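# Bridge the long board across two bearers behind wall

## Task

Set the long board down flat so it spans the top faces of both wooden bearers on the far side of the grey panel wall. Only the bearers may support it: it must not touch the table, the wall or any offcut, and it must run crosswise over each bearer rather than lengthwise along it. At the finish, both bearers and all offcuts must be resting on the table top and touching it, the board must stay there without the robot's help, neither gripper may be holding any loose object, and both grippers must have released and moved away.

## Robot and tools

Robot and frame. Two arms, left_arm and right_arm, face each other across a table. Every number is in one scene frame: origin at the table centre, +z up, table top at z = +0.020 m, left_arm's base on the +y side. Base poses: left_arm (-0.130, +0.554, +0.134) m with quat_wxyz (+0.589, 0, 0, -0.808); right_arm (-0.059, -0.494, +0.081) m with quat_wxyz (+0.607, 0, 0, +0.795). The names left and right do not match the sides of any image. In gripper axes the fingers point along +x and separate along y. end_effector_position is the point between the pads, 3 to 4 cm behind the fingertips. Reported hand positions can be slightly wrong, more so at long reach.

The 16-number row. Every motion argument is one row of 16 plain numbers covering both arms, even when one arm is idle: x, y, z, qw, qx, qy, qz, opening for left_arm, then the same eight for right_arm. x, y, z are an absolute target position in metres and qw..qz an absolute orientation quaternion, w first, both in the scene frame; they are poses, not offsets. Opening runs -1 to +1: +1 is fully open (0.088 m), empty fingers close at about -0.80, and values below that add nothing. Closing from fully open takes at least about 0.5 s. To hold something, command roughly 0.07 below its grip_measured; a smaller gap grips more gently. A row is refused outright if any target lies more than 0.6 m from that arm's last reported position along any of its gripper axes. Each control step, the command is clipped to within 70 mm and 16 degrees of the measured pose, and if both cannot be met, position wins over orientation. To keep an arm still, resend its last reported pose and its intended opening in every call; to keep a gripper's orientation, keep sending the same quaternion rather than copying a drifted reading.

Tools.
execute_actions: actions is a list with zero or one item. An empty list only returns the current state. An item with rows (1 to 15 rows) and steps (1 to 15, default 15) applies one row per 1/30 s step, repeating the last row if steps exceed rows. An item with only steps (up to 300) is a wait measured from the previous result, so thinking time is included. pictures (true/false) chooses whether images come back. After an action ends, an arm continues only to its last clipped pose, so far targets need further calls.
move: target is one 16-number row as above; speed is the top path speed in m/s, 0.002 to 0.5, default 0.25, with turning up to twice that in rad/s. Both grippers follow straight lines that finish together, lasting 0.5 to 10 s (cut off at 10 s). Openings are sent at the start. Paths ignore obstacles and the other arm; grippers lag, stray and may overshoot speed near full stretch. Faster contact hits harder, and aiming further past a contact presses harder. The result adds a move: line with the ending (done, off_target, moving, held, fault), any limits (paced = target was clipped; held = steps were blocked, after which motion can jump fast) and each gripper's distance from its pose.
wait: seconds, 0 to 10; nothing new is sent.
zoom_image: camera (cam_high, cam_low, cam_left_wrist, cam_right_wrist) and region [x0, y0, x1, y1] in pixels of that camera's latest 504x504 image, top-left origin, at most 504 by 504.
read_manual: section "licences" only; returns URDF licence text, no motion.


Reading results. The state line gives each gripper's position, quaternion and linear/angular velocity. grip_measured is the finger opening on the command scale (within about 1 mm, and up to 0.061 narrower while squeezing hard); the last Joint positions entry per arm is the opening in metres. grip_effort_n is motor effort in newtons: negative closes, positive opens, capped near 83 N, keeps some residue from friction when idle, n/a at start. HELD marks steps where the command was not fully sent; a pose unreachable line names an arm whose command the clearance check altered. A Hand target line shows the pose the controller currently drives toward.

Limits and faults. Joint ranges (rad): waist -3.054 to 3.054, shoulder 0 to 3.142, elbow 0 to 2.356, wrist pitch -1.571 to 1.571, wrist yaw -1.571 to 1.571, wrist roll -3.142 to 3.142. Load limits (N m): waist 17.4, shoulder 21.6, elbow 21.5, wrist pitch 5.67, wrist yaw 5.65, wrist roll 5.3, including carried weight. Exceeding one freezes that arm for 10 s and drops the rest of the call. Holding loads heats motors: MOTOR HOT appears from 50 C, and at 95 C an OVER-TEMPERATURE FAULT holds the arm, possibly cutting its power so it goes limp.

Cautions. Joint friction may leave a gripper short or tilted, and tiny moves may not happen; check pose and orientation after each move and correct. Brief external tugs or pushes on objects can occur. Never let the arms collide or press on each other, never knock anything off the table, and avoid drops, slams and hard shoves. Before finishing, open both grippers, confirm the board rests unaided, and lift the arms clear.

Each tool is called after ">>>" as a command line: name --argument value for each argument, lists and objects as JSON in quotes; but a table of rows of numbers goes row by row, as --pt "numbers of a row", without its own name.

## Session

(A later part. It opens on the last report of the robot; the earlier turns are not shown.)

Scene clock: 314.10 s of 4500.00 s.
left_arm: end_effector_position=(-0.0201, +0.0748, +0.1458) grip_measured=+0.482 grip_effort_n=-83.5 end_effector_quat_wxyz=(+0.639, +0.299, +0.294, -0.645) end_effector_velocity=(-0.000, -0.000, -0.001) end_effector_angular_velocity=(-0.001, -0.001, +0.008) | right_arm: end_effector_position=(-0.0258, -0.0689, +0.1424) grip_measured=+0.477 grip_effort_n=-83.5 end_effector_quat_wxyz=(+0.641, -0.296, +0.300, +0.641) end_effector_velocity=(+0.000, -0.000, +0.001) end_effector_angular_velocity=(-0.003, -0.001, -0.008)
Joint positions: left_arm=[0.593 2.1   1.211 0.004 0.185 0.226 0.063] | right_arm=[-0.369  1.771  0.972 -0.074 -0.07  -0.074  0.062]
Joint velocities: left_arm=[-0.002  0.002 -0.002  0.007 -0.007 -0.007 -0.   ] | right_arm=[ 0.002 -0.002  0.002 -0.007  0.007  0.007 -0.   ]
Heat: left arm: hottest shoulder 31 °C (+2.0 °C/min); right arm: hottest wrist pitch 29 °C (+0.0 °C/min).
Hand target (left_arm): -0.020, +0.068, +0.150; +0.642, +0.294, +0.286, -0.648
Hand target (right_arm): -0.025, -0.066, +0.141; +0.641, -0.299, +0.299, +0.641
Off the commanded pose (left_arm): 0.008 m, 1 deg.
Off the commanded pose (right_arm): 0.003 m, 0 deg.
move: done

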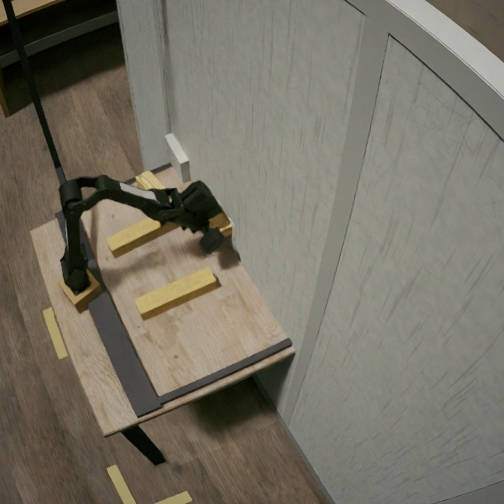

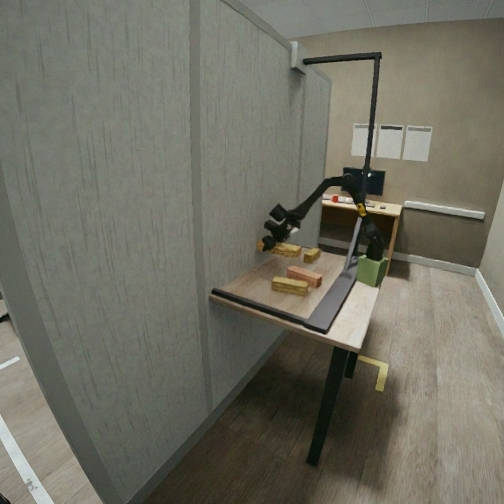

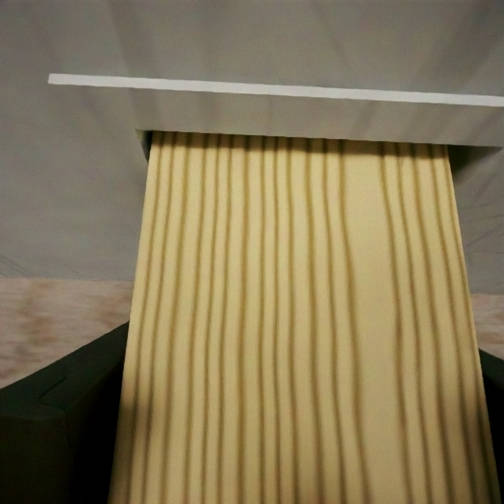

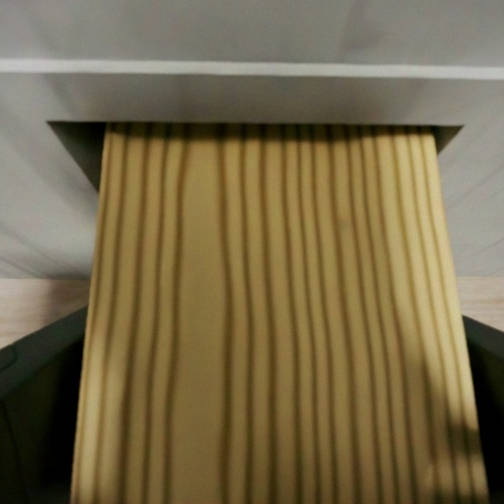

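>>> move --target '[-0.023,0.072,0.139,0.640,0.298,0.291,-0.646,0.3,-0.029,-0.069,0.136,0.641,-0.299,0.299,0.641,0.3]' --speed 0.02

>>> move --target '[-0.023,0.072,0.139,0.640,0.298,0.291,-0.646,0.9,-0.029,-0.069,0.136,0.641,-0.299,0.299,0.641,0.3]' --speed 0.02

>>> move --target '[-0.023,0.072,0.139,0.640,0.298,0.291,-0.646,0.9,-0.030,-0.206,0.143,0.641,-0.299,0.299,0.641,0.3]' --speed 0.05

Scene clock: 321.97 s of 4500.00 s.
left_arm: end_effector_position=(-0.0202, +0.0749, +0.1442) grip_measured=+0.482 grip_effort_n=-83.5 end_effector_quat_wxyz=(+0.641, +0.299, +0.291, -0.644) end_effector_velocity=(-0.002, -0.001, -0.001) end_effector_angular_velocity=(-0.004, +0.010, -0.002) | right_arm: end_effector_position=(-0.0261, -0.0688, +0.1416) grip_measured=+0.477 grip_effort_n=-83.5 end_effector_quat_wxyz=(+0.643, -0.296, +0.297, +0.641) end_effector_velocity=(-0.003, -0.003, -0.002) end_effector_angular_velocity=(-0.010, +0.013, +0.017)
Joint positions: left_arm=[0.592 2.102 1.202 0.021 0.18  0.226 0.063] | right_arm=[-0.366  1.771  0.964 -0.059 -0.062 -0.074  0.062]
Joint velocities: left_arm=[-0.002  0.002 -0.002  0.007  0.007 -0.007  0.   ] | right_arm=[-0.002 -0.002 -0.007 -0.007 -0.022 -0.007 -0.   ]
Heat: left arm: hottest shoulder 31 °C (+2.0 °C/min); right arm: hottest wrist pitch 28 °C (-1.0 °C/min).
Hand target (left_arm): -0.023, +0.072, +0.139; +0.640, +0.298, +0.291, -0.646
Hand target (right_arm): -0.029, -0.069, +0.136; +0.641, -0.299, +0.299, +0.641
Off the commanded pose (left_arm): 0.007 m, 0 deg.
Off the commanded pose (right_arm): 0.006 m, 1 deg.
After step 90, 4.17 s passed at rest.
move: done

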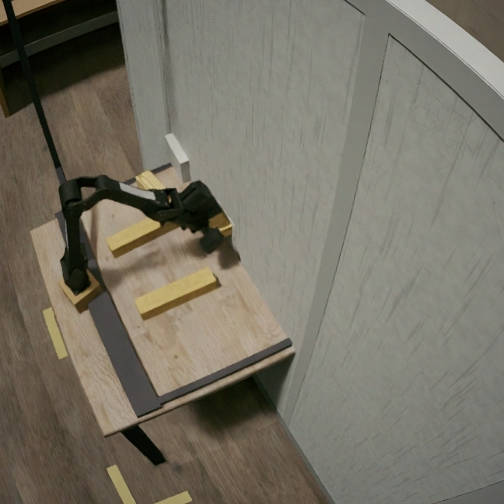

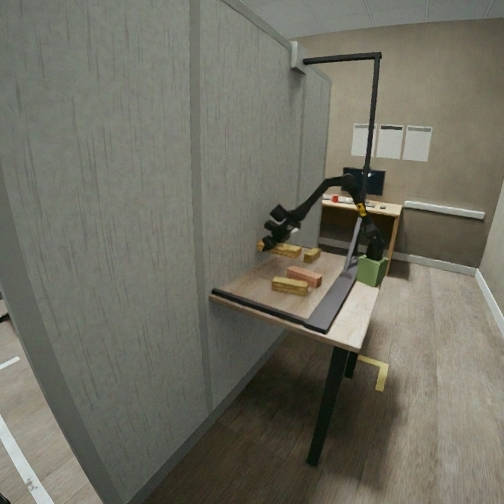

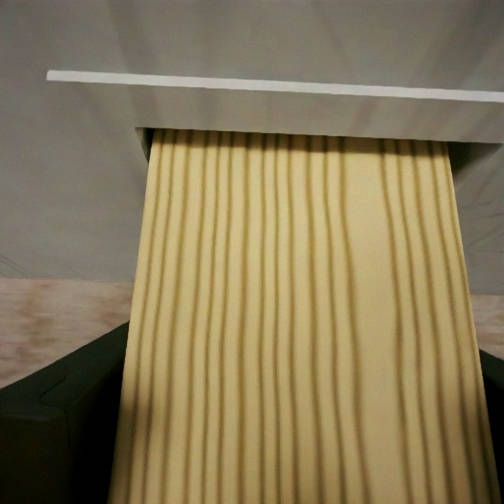

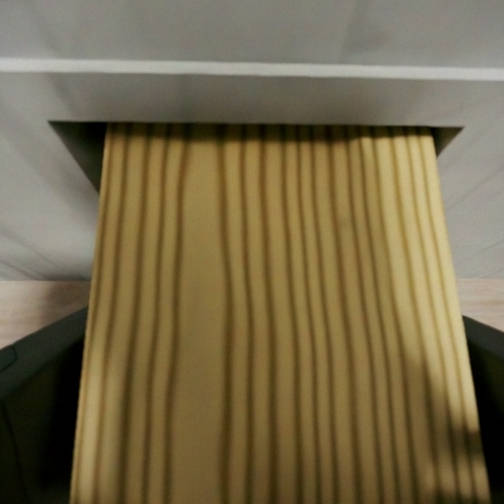

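Scene clock: 322.67 s of 4500.00 s.
left_arm: end_effector_position=(-0.0218, +0.0728, +0.1453) grip_measured=+0.897 grip_effort_n=17.4 end_effector_quat_wxyz=(+0.642, +0.296, +0.286, -0.647) end_effector_velocity=(+0.004, +0.002, -0.001) end_effector_angular_velocity=(+0.012, -0.009, +0.022) | right_arm: end_effector_position=(-0.0262, -0.0683, +0.1420) grip_measured=+0.477 grip_effort_n=-83.5 end_effector_quat_wxyz=(+0.644, -0.295, +0.295, +0.641) end_effector_velocity=(+0.002, -0.004, -0.003) end_effector_angular_velocity=(-0.021, -0.007, +0.014)
Joint positions: left_arm=[0.588 2.103 1.202 0.033 0.18  0.224 0.083] | right_arm=[-0.365  1.771  0.964 -0.056 -0.061 -0.074  0.062]
Joint velocities: left_arm=[ 0.002 -0.002 -0.002 -0.007 -0.022 -0.007  0.   ] | right_arm=[-0.007 -0.002 -0.002 -0.022 -0.007 -0.022 -0.   ]
Heat: left arm: hottest shoulder 31 °C (+2.0 °C/min); right arm: hottest wrist pitch 28 °C (-1.0 °C/min).
Hand target (left_arm): -0.023, +0.072, +0.139; +0.640, +0.298, +0.291, -0.646
Hand target (right_arm): -0.029, -0.069, +0.136; +0.641, -0.299, +0.299, +0.641
Off the commanded pose (left_arm): 0.007 m, 1 deg.
Off the commanded pose (right_arm): 0.007 m, 1 deg.
move: done

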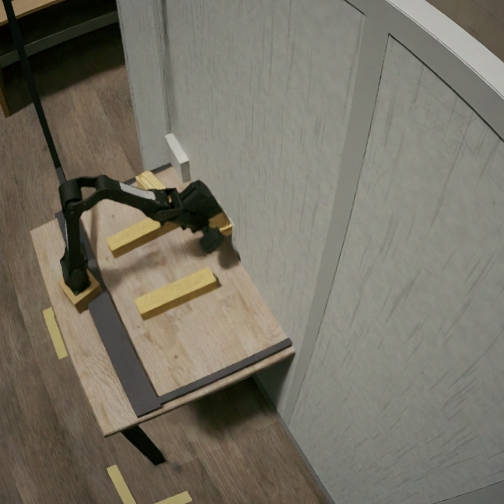

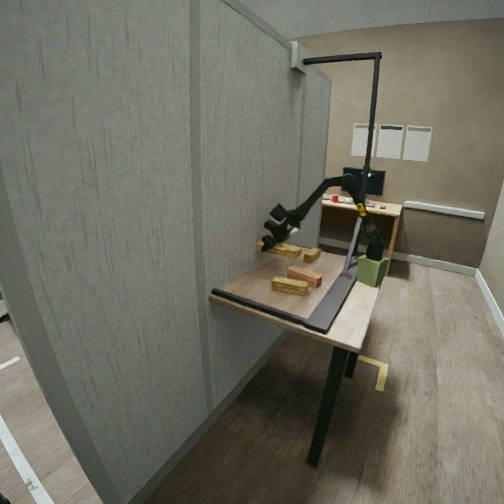

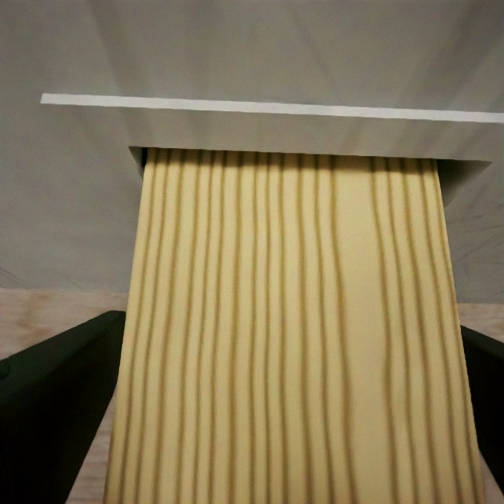

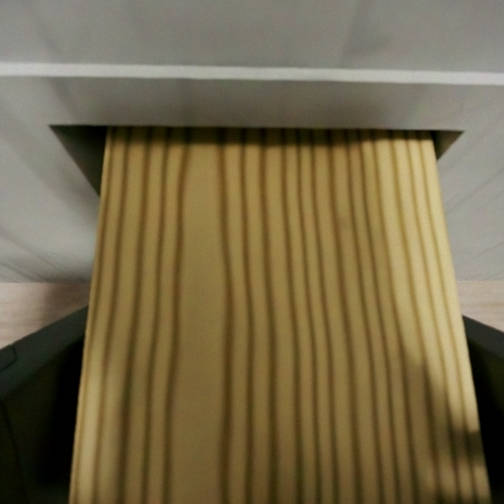

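Scene clock: 325.77 s of 4500.00 s.
left_arm: end_effector_position=(-0.0217, +0.0727, +0.1454) grip_measured=+0.897 grip_effort_n=17.4 end_effector_quat_wxyz=(+0.642, +0.296, +0.286, -0.647) end_effector_velocity=(-0.003, +0.002, -0.000) end_effector_angular_velocity=(+0.009, +0.001, +0.003) | right_arm: end_effector_position=(-0.0288, -0.2055, +0.1396) grip_measured=+0.477 grip_effort_n=-83.5 end_effector_quat_wxyz=(+0.641, -0.302, +0.303, +0.637) end_effector_velocity=(-0.001, -0.003, +0.001) end_effector_angular_velocity=(+0.003, +0.001, +0.008)
Joint positions: left_arm=[0.588 2.103 1.202 0.033 0.18  0.224 0.083] | right_arm=[-0.42   1.24   0.478 -0.129 -0.093 -0.115  0.062]
Joint velocities: left_arm=[-0.007 -0.007 -0.007 -0.007 -0.007 -0.007  0.   ] | right_arm=[-0.002 -0.017 -0.007 -0.007 -0.007 -0.007 -0.   ]
Heat: left arm: hottest shoulder 31 °C (+2.0 °C/min); right arm: hottest wrist pitch 28 °C (-1.0 °C/min).
Hand target (left_arm): -0.023, +0.072, +0.139; +0.640, +0.298, +0.291, -0.646
Hand target (right_arm): -0.029, -0.206, +0.142; +0.641, -0.299, +0.299, +0.641
Off the commanded pose (left_arm): 0.007 m, 1 deg.
Off the commanded pose (right_arm): 0.004 m, 1 deg.
move: done

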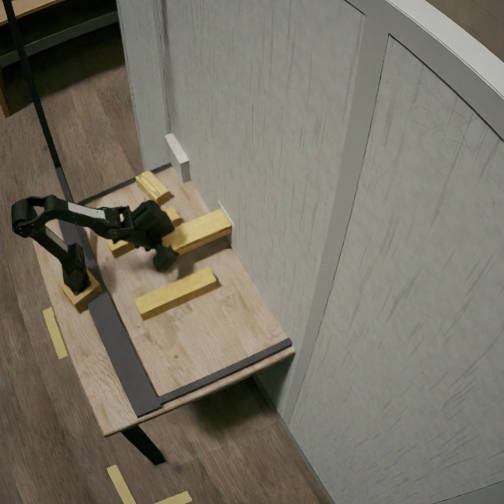

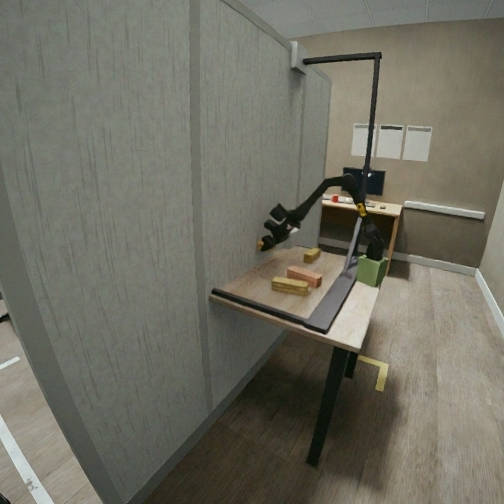

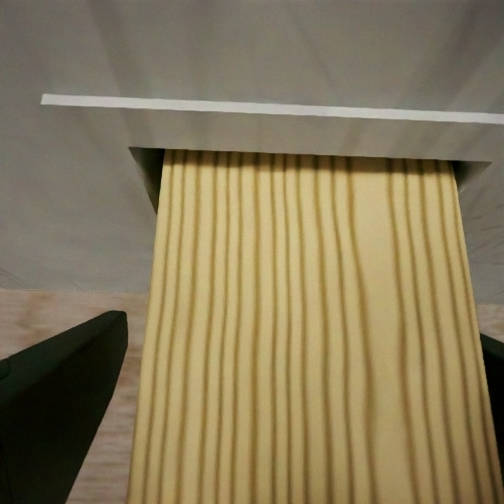

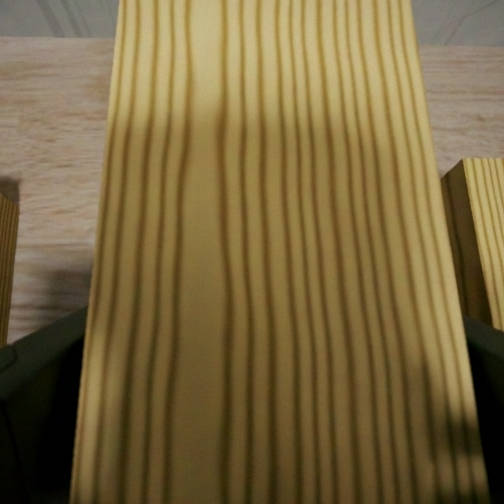

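>>> move --target '[-0.026,0.072,0.139,0.640,0.298,0.291,-0.646,0.3,-0.030,-0.206,0.143,0.641,-0.299,0.299,0.641,0.3]' --speed 0.02

>>> move --target '[-0.026,0.072,0.139,0.640,0.298,0.291,-0.646,0.3,-0.030,-0.206,0.15,0.627,-0.327,0.327,0.627,1]' --speed 0.05

>>> move --target '[-0.026,0.072,0.139,0.640,0.298,0.291,-0.646,0.3,-0.030,-0.072,0.140,0.627,-0.327,0.327,0.627,1]' --speed 0.08

Scene clock: 332.13 s of 4500.00 s.
left_arm: end_effector_position=(-0.0231, +0.0721, +0.1455) grip_measured=+0.484 grip_effort_n=-83.5 end_effector_quat_wxyz=(+0.643, +0.295, +0.286, -0.646) end_effector_velocity=(-0.003, +0.001, -0.001) end_effector_angular_velocity=(+0.009, +0.011, +0.014) | right_arm: end_effector_position=(-0.0284, -0.2064, +0.1397) grip_measured=+0.477 grip_effort_n=-83.5 end_effector_quat_wxyz=(+0.641, -0.303, +0.304, +0.636) end_effector_velocity=(-0.001, -0.004, -0.003) end_effector_angular_velocity=(-0.021, +0.014, -0.004)
Joint positions: left_arm=[0.584 2.103 1.202 0.035 0.177 0.219 0.063] | right_arm=[-0.421  1.236  0.478 -0.135 -0.091 -0.116  0.062]
Joint velocities: left_arm=[-0.007 -0.002 -0.002 -0.007 -0.007 -0.022  0.   ] | right_arm=[-0.002 -0.002 -0.002 -0.022 -0.007  0.007  0.   ]
Heat: left arm: hottest shoulder 32 °C (+3.0 °C/min); right arm: hottest wrist pitch 28 °C (-1.0 °C/min).
Hand target (left_arm): -0.026, +0.072, +0.139; +0.640, +0.298, +0.291, -0.646
Hand target (right_arm): -0.030, -0.206, +0.143; +0.641, -0.299, +0.299, +0.641
Off the commanded pose (left_arm): 0.007 m, 1 deg.
Off the commanded pose (right_arm): 0.004 m, 1 deg.
After step 90, 2.67 s passed at rest.
move: done

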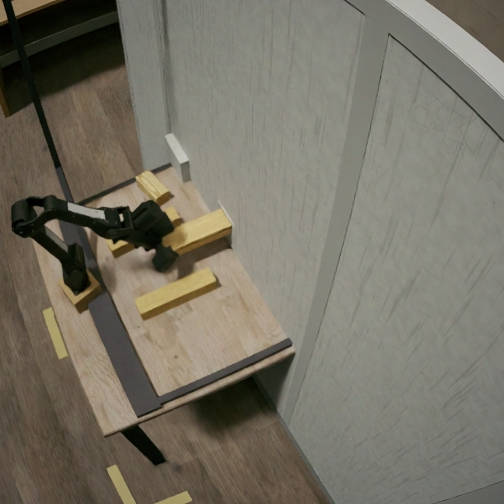

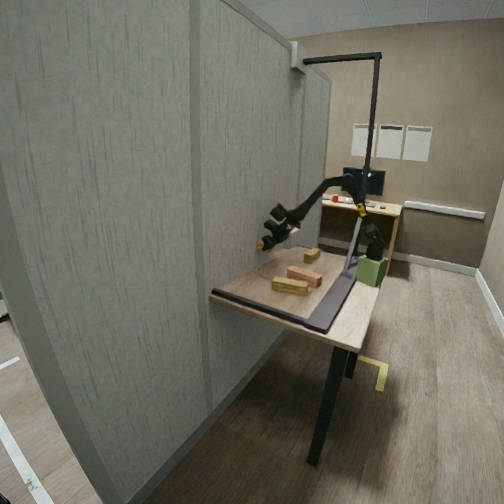

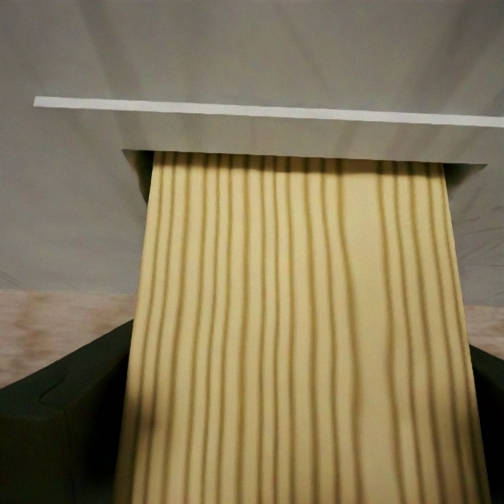

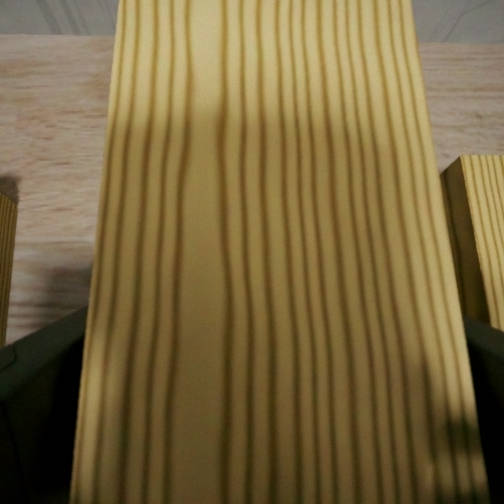

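Scene clock: 333.10 s of 4500.00 s.
left_arm: end_effector_position=(-0.0231, +0.0721, +0.1455) grip_measured=+0.484 grip_effort_n=-83.5 end_effector_quat_wxyz=(+0.643, +0.295, +0.286, -0.646) end_effector_velocity=(+0.001, +0.004, -0.003) end_effector_angular_velocity=(+0.026, -0.005, +0.017) | right_arm: end_effector_position=(-0.0301, -0.2087, +0.1483) grip_measured=+0.985 grip_effort_n=14.7 end_effector_quat_wxyz=(+0.627, -0.325, +0.329, +0.627) end_effector_velocity=(+0.002, -0.006, -0.006) end_effector_angular_velocity=(-0.042, +0.004, -0.017)
Joint positions: left_arm=[0.583 2.103 1.202 0.035 0.177 0.219 0.063] | right_arm=[-0.414  1.241  0.563 -0.289 -0.087 -0.116  0.087]
Joint velocities: left_arm=[-0.002 -0.002 -0.002 -0.022 -0.022 -0.007  0.   ] | right_arm=[-0.007  0.007  0.002 -0.037  0.007  0.007 -0.   ]
Heat: left arm: hottest shoulder 32 °C (+3.0 °C/min); right arm: hottest wrist pitch 28 °C (-1.0 °C/min).
Hand target (left_arm): -0.026, +0.072, +0.139; +0.640, +0.298, +0.291, -0.646
Hand target (right_arm): -0.030, -0.206, +0.150; +0.627, -0.327, +0.327, +0.627
Off the commanded pose (left_arm): 0.007 m, 1 deg.
Off the commanded pose (right_arm): 0.003 m, 0 deg.
move: done

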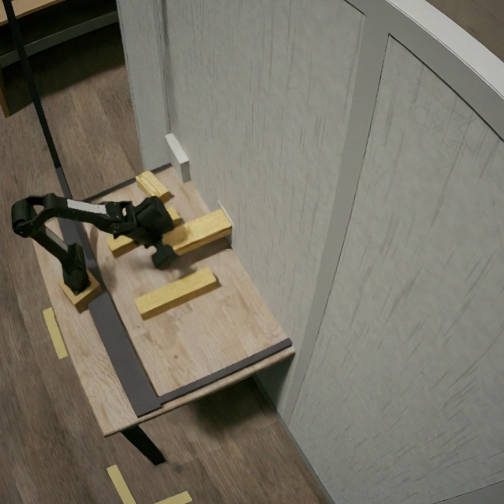

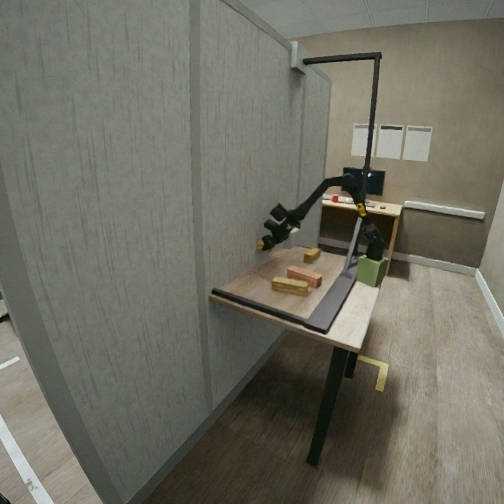

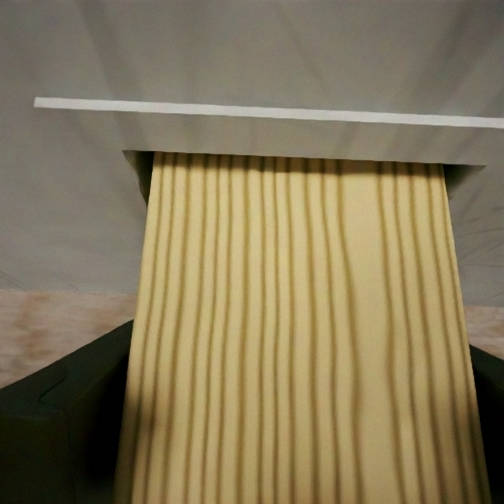

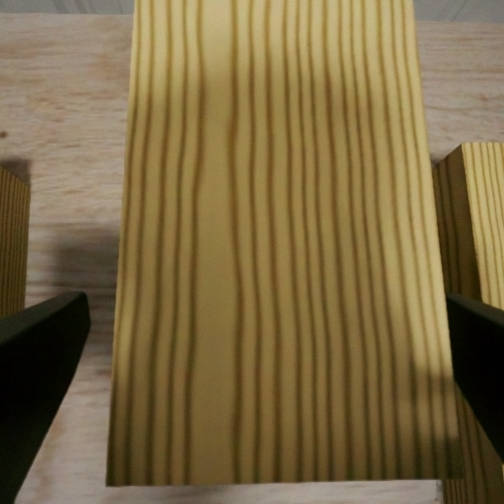

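Scene clock: 335.17 s of 4500.00 s.
left_arm: end_effector_position=(-0.0231, +0.0721, +0.1455) grip_measured=+0.484 grip_effort_n=-83.5 end_effector_quat_wxyz=(+0.643, +0.295, +0.287, -0.646) end_effector_velocity=(-0.000, +0.001, +0.001) end_effector_angular_velocity=(+0.004, +0.010, +0.019) | right_arm: end_effector_position=(-0.0309, -0.0750, +0.1417) grip_measured=+0.985 grip_effort_n=14.2 end_effector_quat_wxyz=(+0.625, -0.327, +0.326, +0.629) end_effector_velocity=(-0.002, +0.001, -0.001) end_effector_angular_velocity=(-0.006, +0.023, +0.004)
Joint positions: left_arm=[0.583 2.103 1.202 0.035 0.177 0.218 0.063] | right_arm=[-0.353  1.779  1.032 -0.214 -0.054 -0.075  0.087]
Joint velocities: left_arm=[-0.002 -0.007 -0.002 -0.007 -0.007 -0.022 -0.   ] | right_arm=[-0.002  0.007  0.007 -0.007 -0.022  0.007 -0.   ]
Heat: left arm: hottest shoulder 32 °C (+4.1 °C/min); right arm: hottest wrist pitch 28 °C (-1.0 °C/min).
Hand target (left_arm): -0.026, +0.072, +0.139; +0.640, +0.298, +0.291, -0.646
Hand target (right_arm): -0.031, -0.072, +0.141; +0.627, -0.327, +0.327, +0.627
Off the commanded pose (left_arm): 0.007 m, 1 deg.
Off the commanded pose (right_arm): 0.004 m, 0 deg.
move: done

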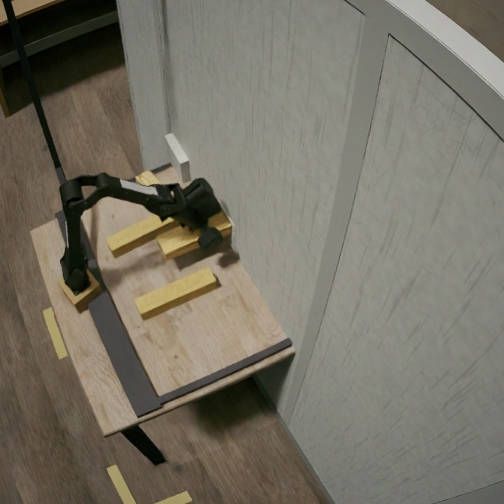

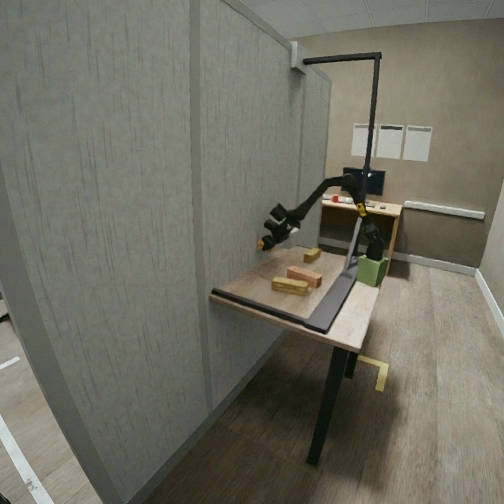

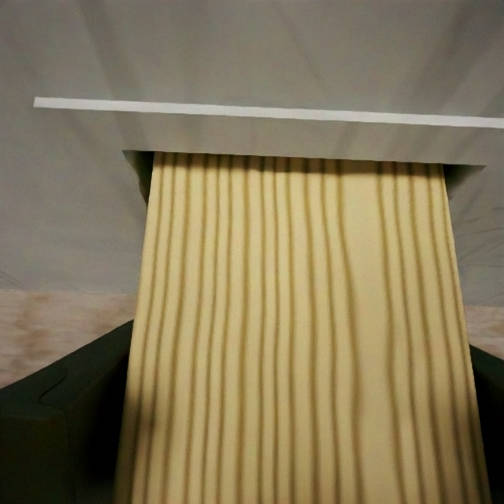

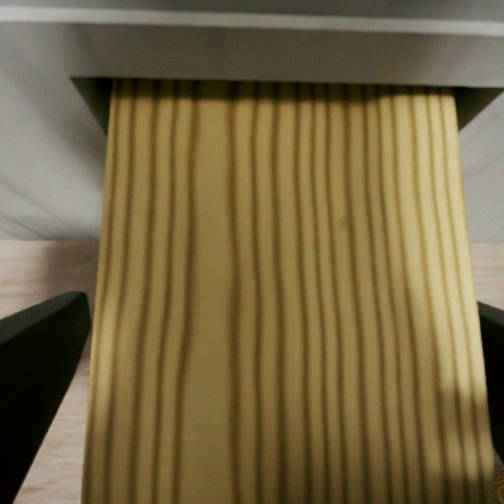

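>>> move --target '[-0.026,0.072,0.139,0.640,0.298,0.291,-0.646,0.3,-0.0255,-0.072,0.140,0.627,-0.327,0.327,0.627,0.8]' --speed 0.02

>>> move --target '[-0.026,0.072,0.139,0.640,0.298,0.291,-0.646,0.3,-0.0255,-0.072,0.140,0.627,-0.327,0.327,0.627,0.3]' --speed 0.02

>>> move --target '[-0.024,0.072,0.145,0.640,0.298,0.291,-0.646,1,-0.027,-0.075,0.150,0.630,-0.321,0.321,0.630,0.3]' --speed 0.01

>>> move --target '[-0.05,0.20,0.20,0.640,0.298,0.291,-0.646,1,-0.029,-0.215,0.152,0.630,-0.321,0.321,0.630,0.3]' --speed 0.06

Scene clock: 344.97 s of 4500.00 s.
left_arm: end_effector_position=(-0.0231, +0.0721, +0.1455) grip_measured=+0.484 grip_effort_n=-83.5 end_effector_quat_wxyz=(+0.643, +0.295, +0.287, -0.646) end_effector_velocity=(-0.000, -0.000, -0.001) end_effector_angular_velocity=(-0.001, +0.009, +0.019) | right_arm: end_effector_position=(-0.0268, -0.0750, +0.1408) grip_measured=+0.803 grip_effort_n=-17.4 end_effector_quat_wxyz=(+0.628, -0.326, +0.328, +0.626) end_effector_velocity=(-0.002, -0.002, -0.001) end_effector_angular_velocity=(-0.015, +0.015, +0.016)
Joint positions: left_arm=[0.583 2.103 1.202 0.035 0.177 0.218 0.063] | right_arm=[-0.363  1.783  1.033 -0.215 -0.054 -0.075  0.078]
Joint velocities: left_arm=[-0.002  0.002 -0.002  0.007 -0.007 -0.022 -0.   ] | right_arm=[-0.002  0.002  0.007 -0.022 -0.022 -0.007 -0.   ]
Heat: left arm: hottest shoulder 32 °C (+3.0 °C/min); right arm: hottest elbow 28 °C (-2.0 °C/min).
Hand target (left_arm): -0.026, +0.072, +0.139; +0.640, +0.298, +0.291, -0.646
Hand target (right_arm): -0.026, -0.072, +0.140; +0.627, -0.327, +0.327, +0.627
Off the commanded pose (left_arm): 0.007 m, 1 deg.
Off the commanded pose (right_arm): 0.003 m, 0 deg.
After step 90, 6.10 s passed at rest.
move: done

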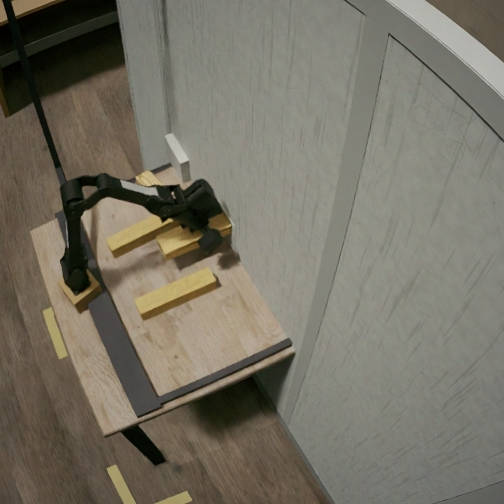

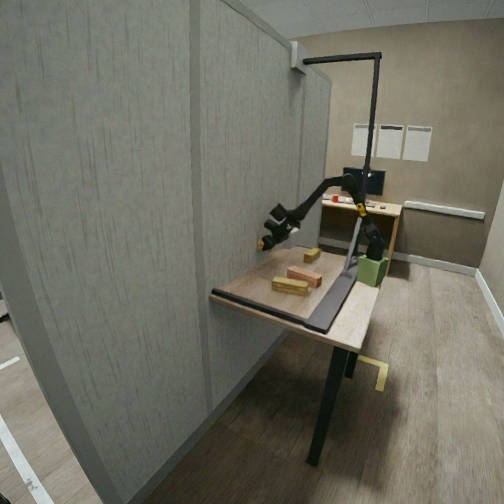

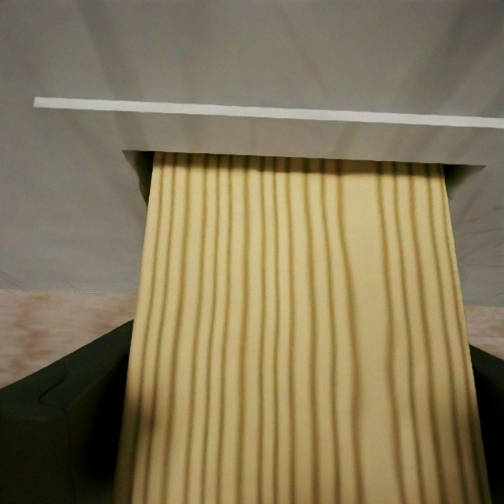

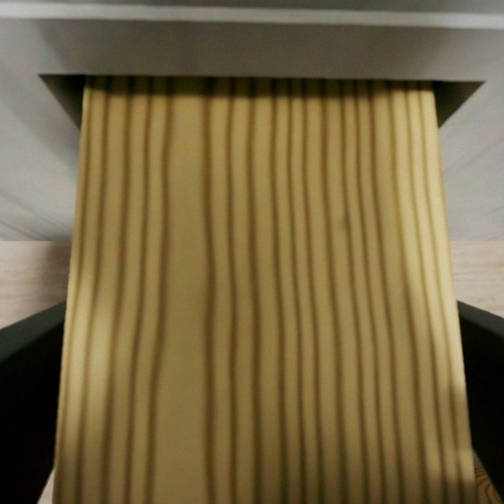

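Scene clock: 345.67 s of 4500.00 s.
left_arm: end_effector_position=(-0.0228, +0.0721, +0.1455) grip_measured=+0.484 grip_effort_n=-83.5 end_effector_quat_wxyz=(+0.644, +0.295, +0.287, -0.645) end_effector_velocity=(-0.001, +0.001, -0.001) end_effector_angular_velocity=(+0.012, -0.009, +0.012) | right_arm: end_effector_position=(-0.0281, -0.0751, +0.1408) grip_measured=+0.477 grip_effort_n=-83.5 end_effector_quat_wxyz=(+0.626, -0.326, +0.329, +0.628) end_effector_velocity=(-0.003, -0.004, -0.003) end_effector_angular_velocity=(-0.021, -0.004, +0.025)
Joint positions: left_arm=[0.583 2.103 1.202 0.035 0.175 0.217 0.063] | right_arm=[-0.361  1.783  1.034 -0.216 -0.059 -0.076  0.062]
Joint velocities: left_arm=[-0.007 -0.002 -0.002 -0.007 -0.022 -0.007 -0.   ] | right_arm=[ 0.002 -0.002 -0.002 -0.022 -0.007 -0.022 -0.   ]
Heat: left arm: hottest shoulder 32 °C (+3.0 °C/min); right arm: hottest elbow 28 °C (-2.0 °C/min).
Hand target (left_arm): -0.026, +0.072, +0.139; +0.640, +0.298, +0.291, -0.646
Hand target (right_arm): -0.025, -0.072, +0.140; +0.627, -0.327, +0.327, +0.627
Off the commanded pose (left_arm): 0.007 m, 1 deg.
Off the commanded pose (right_arm): 0.004 m, 0 deg.
move: done

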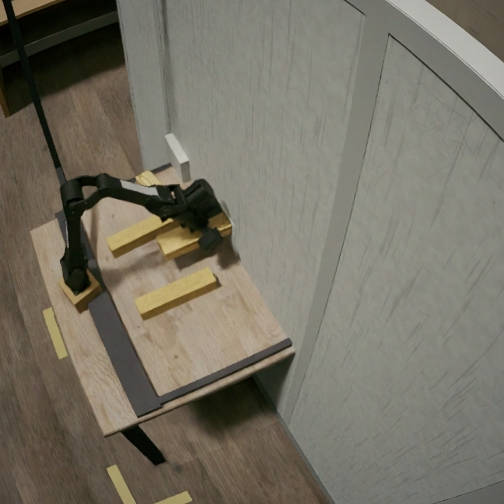

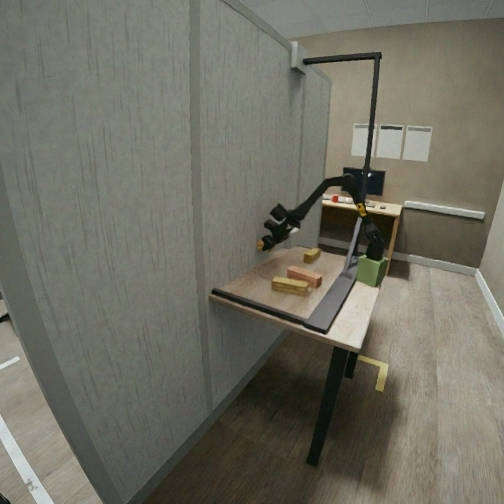

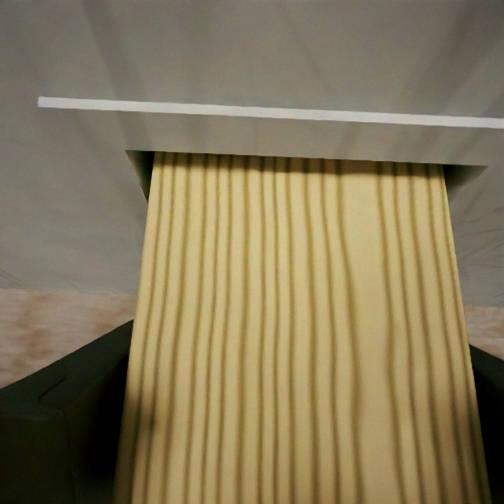

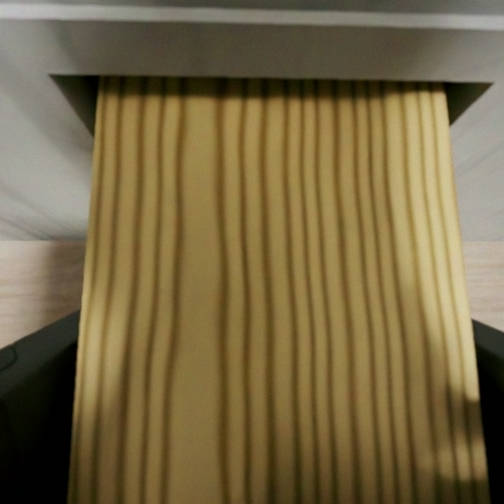

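Scene clock: 346.90 s of 4500.00 s.
left_arm: end_effector_position=(-0.0236, +0.0743, +0.1438) grip_measured=+0.991 grip_effort_n=17.4 end_effector_quat_wxyz=(+0.641, +0.299, +0.293, -0.644) end_effector_velocity=(-0.001, +0.002, -0.003) end_effector_angular_velocity=(+0.013, +0.003, +0.008) | right_arm: end_effector_position=(-0.0281, -0.0755, +0.1415) grip_measured=+0.477 grip_effort_n=-83.5 end_effector_quat_wxyz=(+0.626, -0.326, +0.329, +0.628) end_effector_velocity=(+0.004, -0.002, -0.001) end_effector_angular_velocity=(-0.008, -0.018, +0.007)
Joint positions: left_arm=[0.583 2.103 1.204 0.018 0.175 0.217 0.088] | right_arm=[-0.361  1.78   1.034 -0.219 -0.059 -0.076  0.062]
Joint velocities: left_arm=[-0.002  0.002 -0.002 -0.007 -0.007 -0.007 -0.   ] | right_arm=[-0.007 -0.002 -0.002 -0.007  0.007 -0.022  0.   ]
Heat: left arm: hottest shoulder 32 °C (+3.0 °C/min); right arm: hottest elbow 28 °C (-2.0 °C/min).
Hand target (left_arm): -0.024, +0.072, +0.145; +0.640, +0.298, +0.291, -0.646
Hand target (right_arm): -0.027, -0.075, +0.150; +0.630, -0.321, +0.321, +0.630
Off the commanded pose (left_arm): 0.003 m, 0 deg.
Off the commanded pose (right_arm): 0.009 m, 1 deg.
move: off_target (right_arm)

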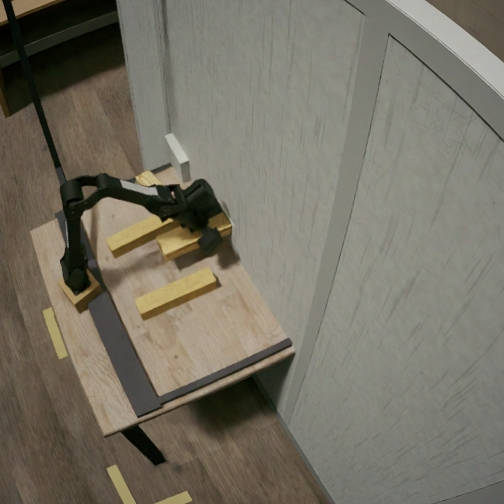

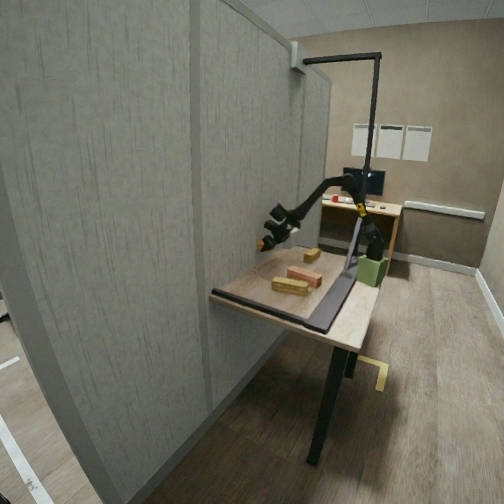

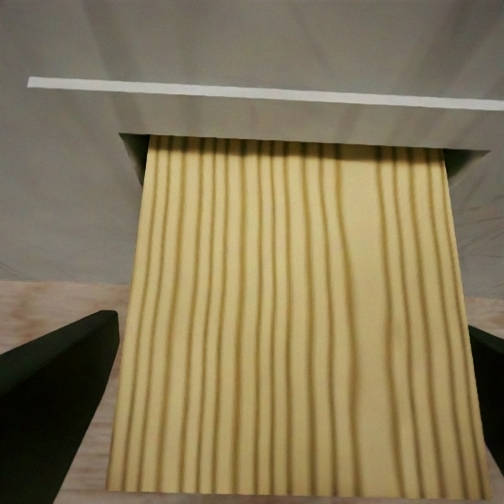

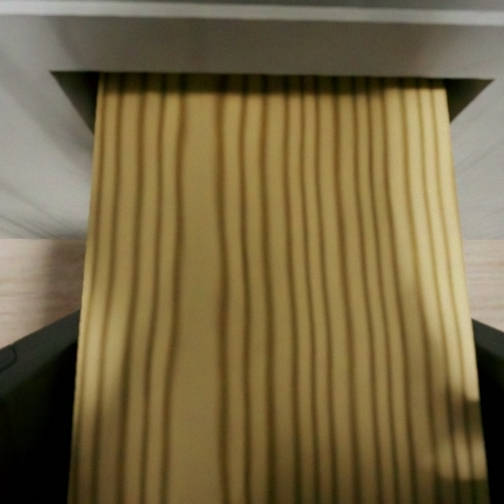

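Scene clock: 349.57 s of 4500.00 s.
left_arm: end_effector_position=(-0.0501, +0.1980, +0.1970) grip_measured=+0.991 grip_effort_n=17.4 end_effector_quat_wxyz=(+0.639, +0.299, +0.293, -0.645) end_effector_velocity=(-0.003, +0.009, -0.007) end_effector_angular_velocity=(+0.041, +0.002, -0.003) | right_arm: end_effector_position=(-0.0281, -0.2167, +0.1454) grip_measured=+0.477 grip_effort_n=-83.5 end_effector_quat_wxyz=(+0.628, -0.327, +0.330, +0.625) end_effector_velocity=(-0.001, -0.001, +0.001) end_effector_angular_velocity=(+0.003, +0.001, +0.008)
Joint positions: left_arm=[ 0.613  1.556  0.741 -0.073  0.196  0.242  0.088] | right_arm=[-0.426  1.213  0.536 -0.295 -0.089 -0.126  0.062]
Joint velocities: left_arm=[-0.002 -0.007 -0.012 -0.037 -0.007  0.007 -0.   ] | right_arm=[-0.002 -0.012 -0.002 -0.007 -0.007 -0.007 -0.   ]
Heat: left arm: hottest shoulder 32 °C (+3.0 °C/min); right arm: hottest elbow 28 °C (-2.0 °C/min).
Hand target (left_arm): -0.050, +0.200, +0.199; +0.640, +0.298, +0.291, -0.646
Hand target (right_arm): -0.028, -0.215, +0.151; +0.630, -0.321, +0.321, +0.630
Off the commanded pose (left_arm): 0.004 m, 0 deg.
Off the commanded pose (right_arm): 0.007 m, 1 deg.
move: done

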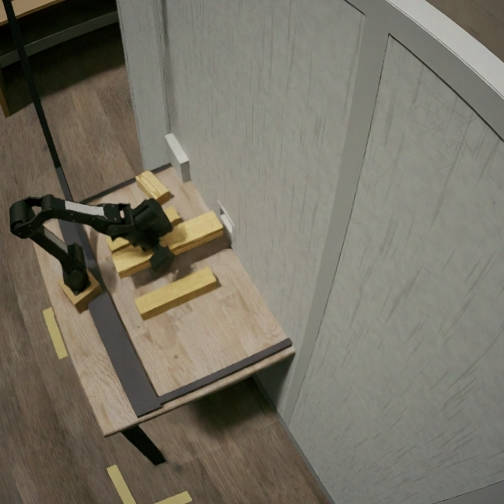

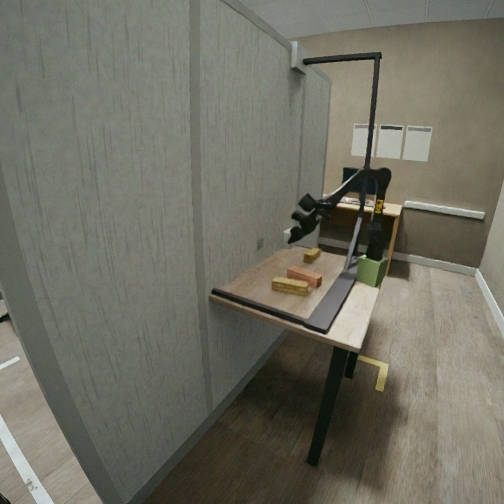

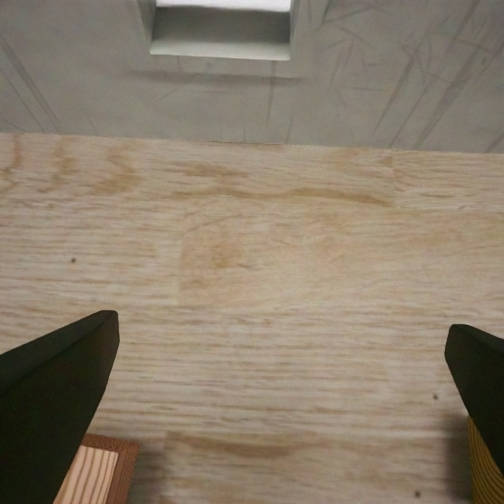

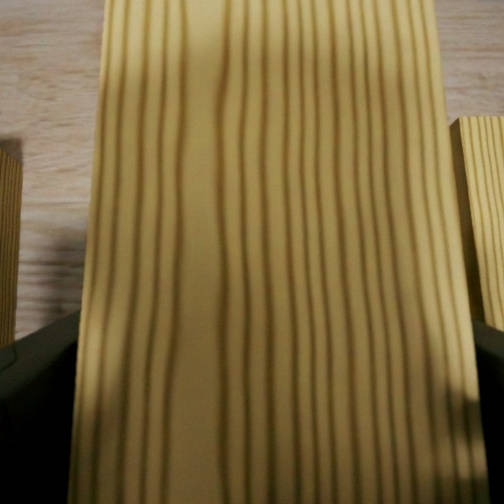

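>>> move --target '[-0.05,0.20,0.20,0.640,0.298,0.291,-0.646,1,-0.058,-0.215,0.135,0.889,0,0.458,0,0.3]' --speed 0.25

>>> zoom_image --camera "cam_high" --region '[60, 140, 260, 340]'

Scene clock: 356.90 s of 4500.00 s.
left_arm: end_effector_position=(-0.0504, +0.1986, +0.1970) grip_measured=+0.991 grip_effort_n=17.4 end_effector_quat_wxyz=(+0.639, +0.300, +0.294, -0.645) end_effector_velocity=(-0.000, +0.002, -0.001) end_effector_angular_velocity=(+0.009, +0.001, +0.008) | right_arm: end_effector_position=(-0.0569, -0.2193, +0.1318) grip_measured=+0.477 grip_effort_n=-83.5 end_effector_quat_wxyz=(-0.888, +0.004, -0.460, +0.003) end_effector_velocity=(-0.001, -0.002, +0.001) end_effector_angular_velocity=(-0.014, +0.002, -0.005)
Joint positions: left_arm=[ 0.613  1.555  0.741 -0.077  0.197  0.242  0.088] | right_arm=[ 0.031  1.806  1.067 -1.047  0.582  1.932  0.062]
Joint velocities: left_arm=[-0.002 -0.002 -0.002 -0.007 -0.007 -0.007 -0.   ] | right_arm=[ 0.002  0.002  0.007 -0.022 -0.007  0.007 -0.   ]
Heat: left arm: hottest shoulder 32 °C (+3.0 °C/min); right arm: hottest elbow 28 °C (-2.0 °C/min).
Hand target (left_arm): -0.050, +0.200, +0.200; +0.640, +0.298, +0.291, -0.646
Hand target (right_arm): -0.058, -0.216, +0.133; +0.889, +0.001, +0.459, -0.002
Off the commanded pose (left_arm): 0.003 m, 0 deg.
Off the commanded pose (right_arm): 0.006 m, 1 deg.
After step 90, 0.77 s passed at rest.
move: done

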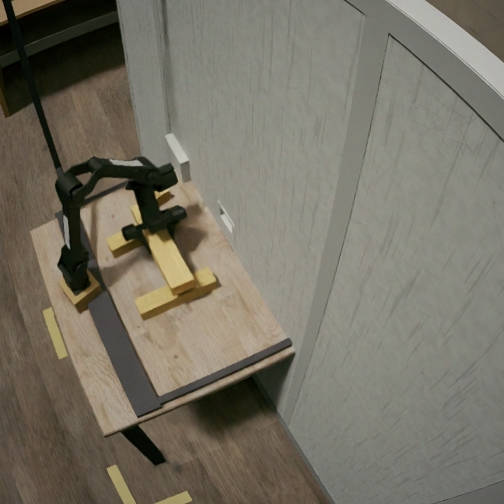

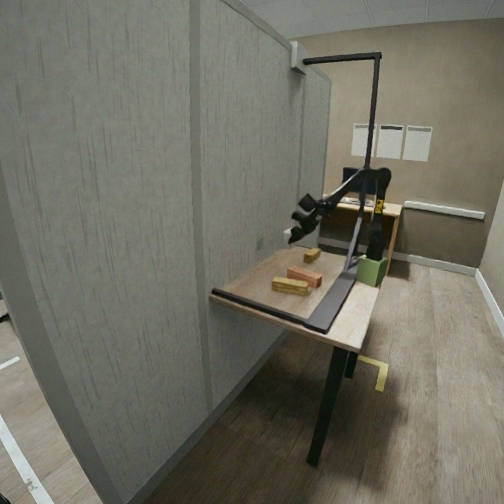

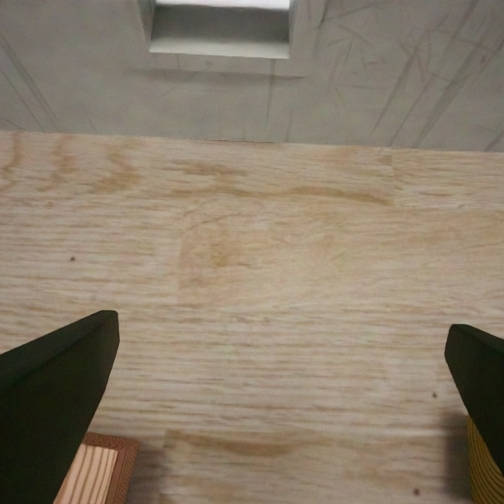

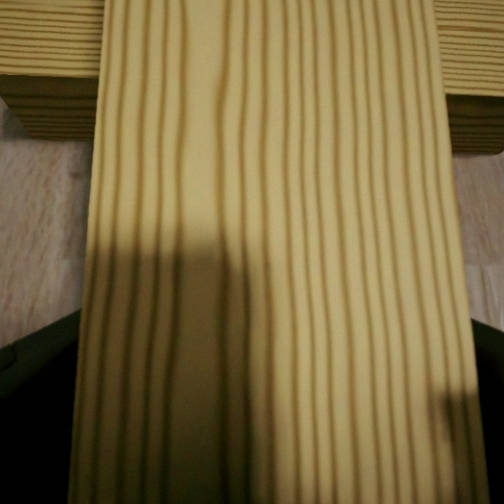

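Region (60, 140, 260, 340) of cam_high's 504x504 image, scaled by 2.520, with more detail than that image has.

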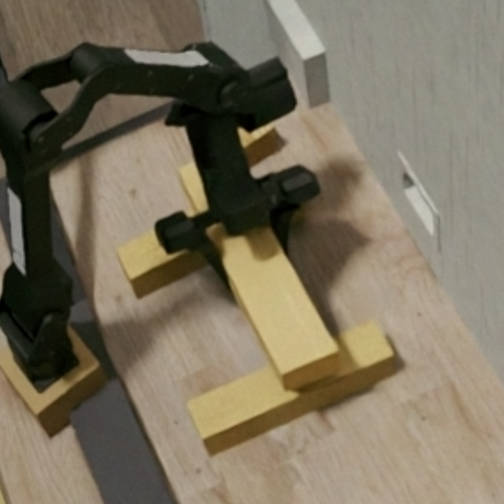

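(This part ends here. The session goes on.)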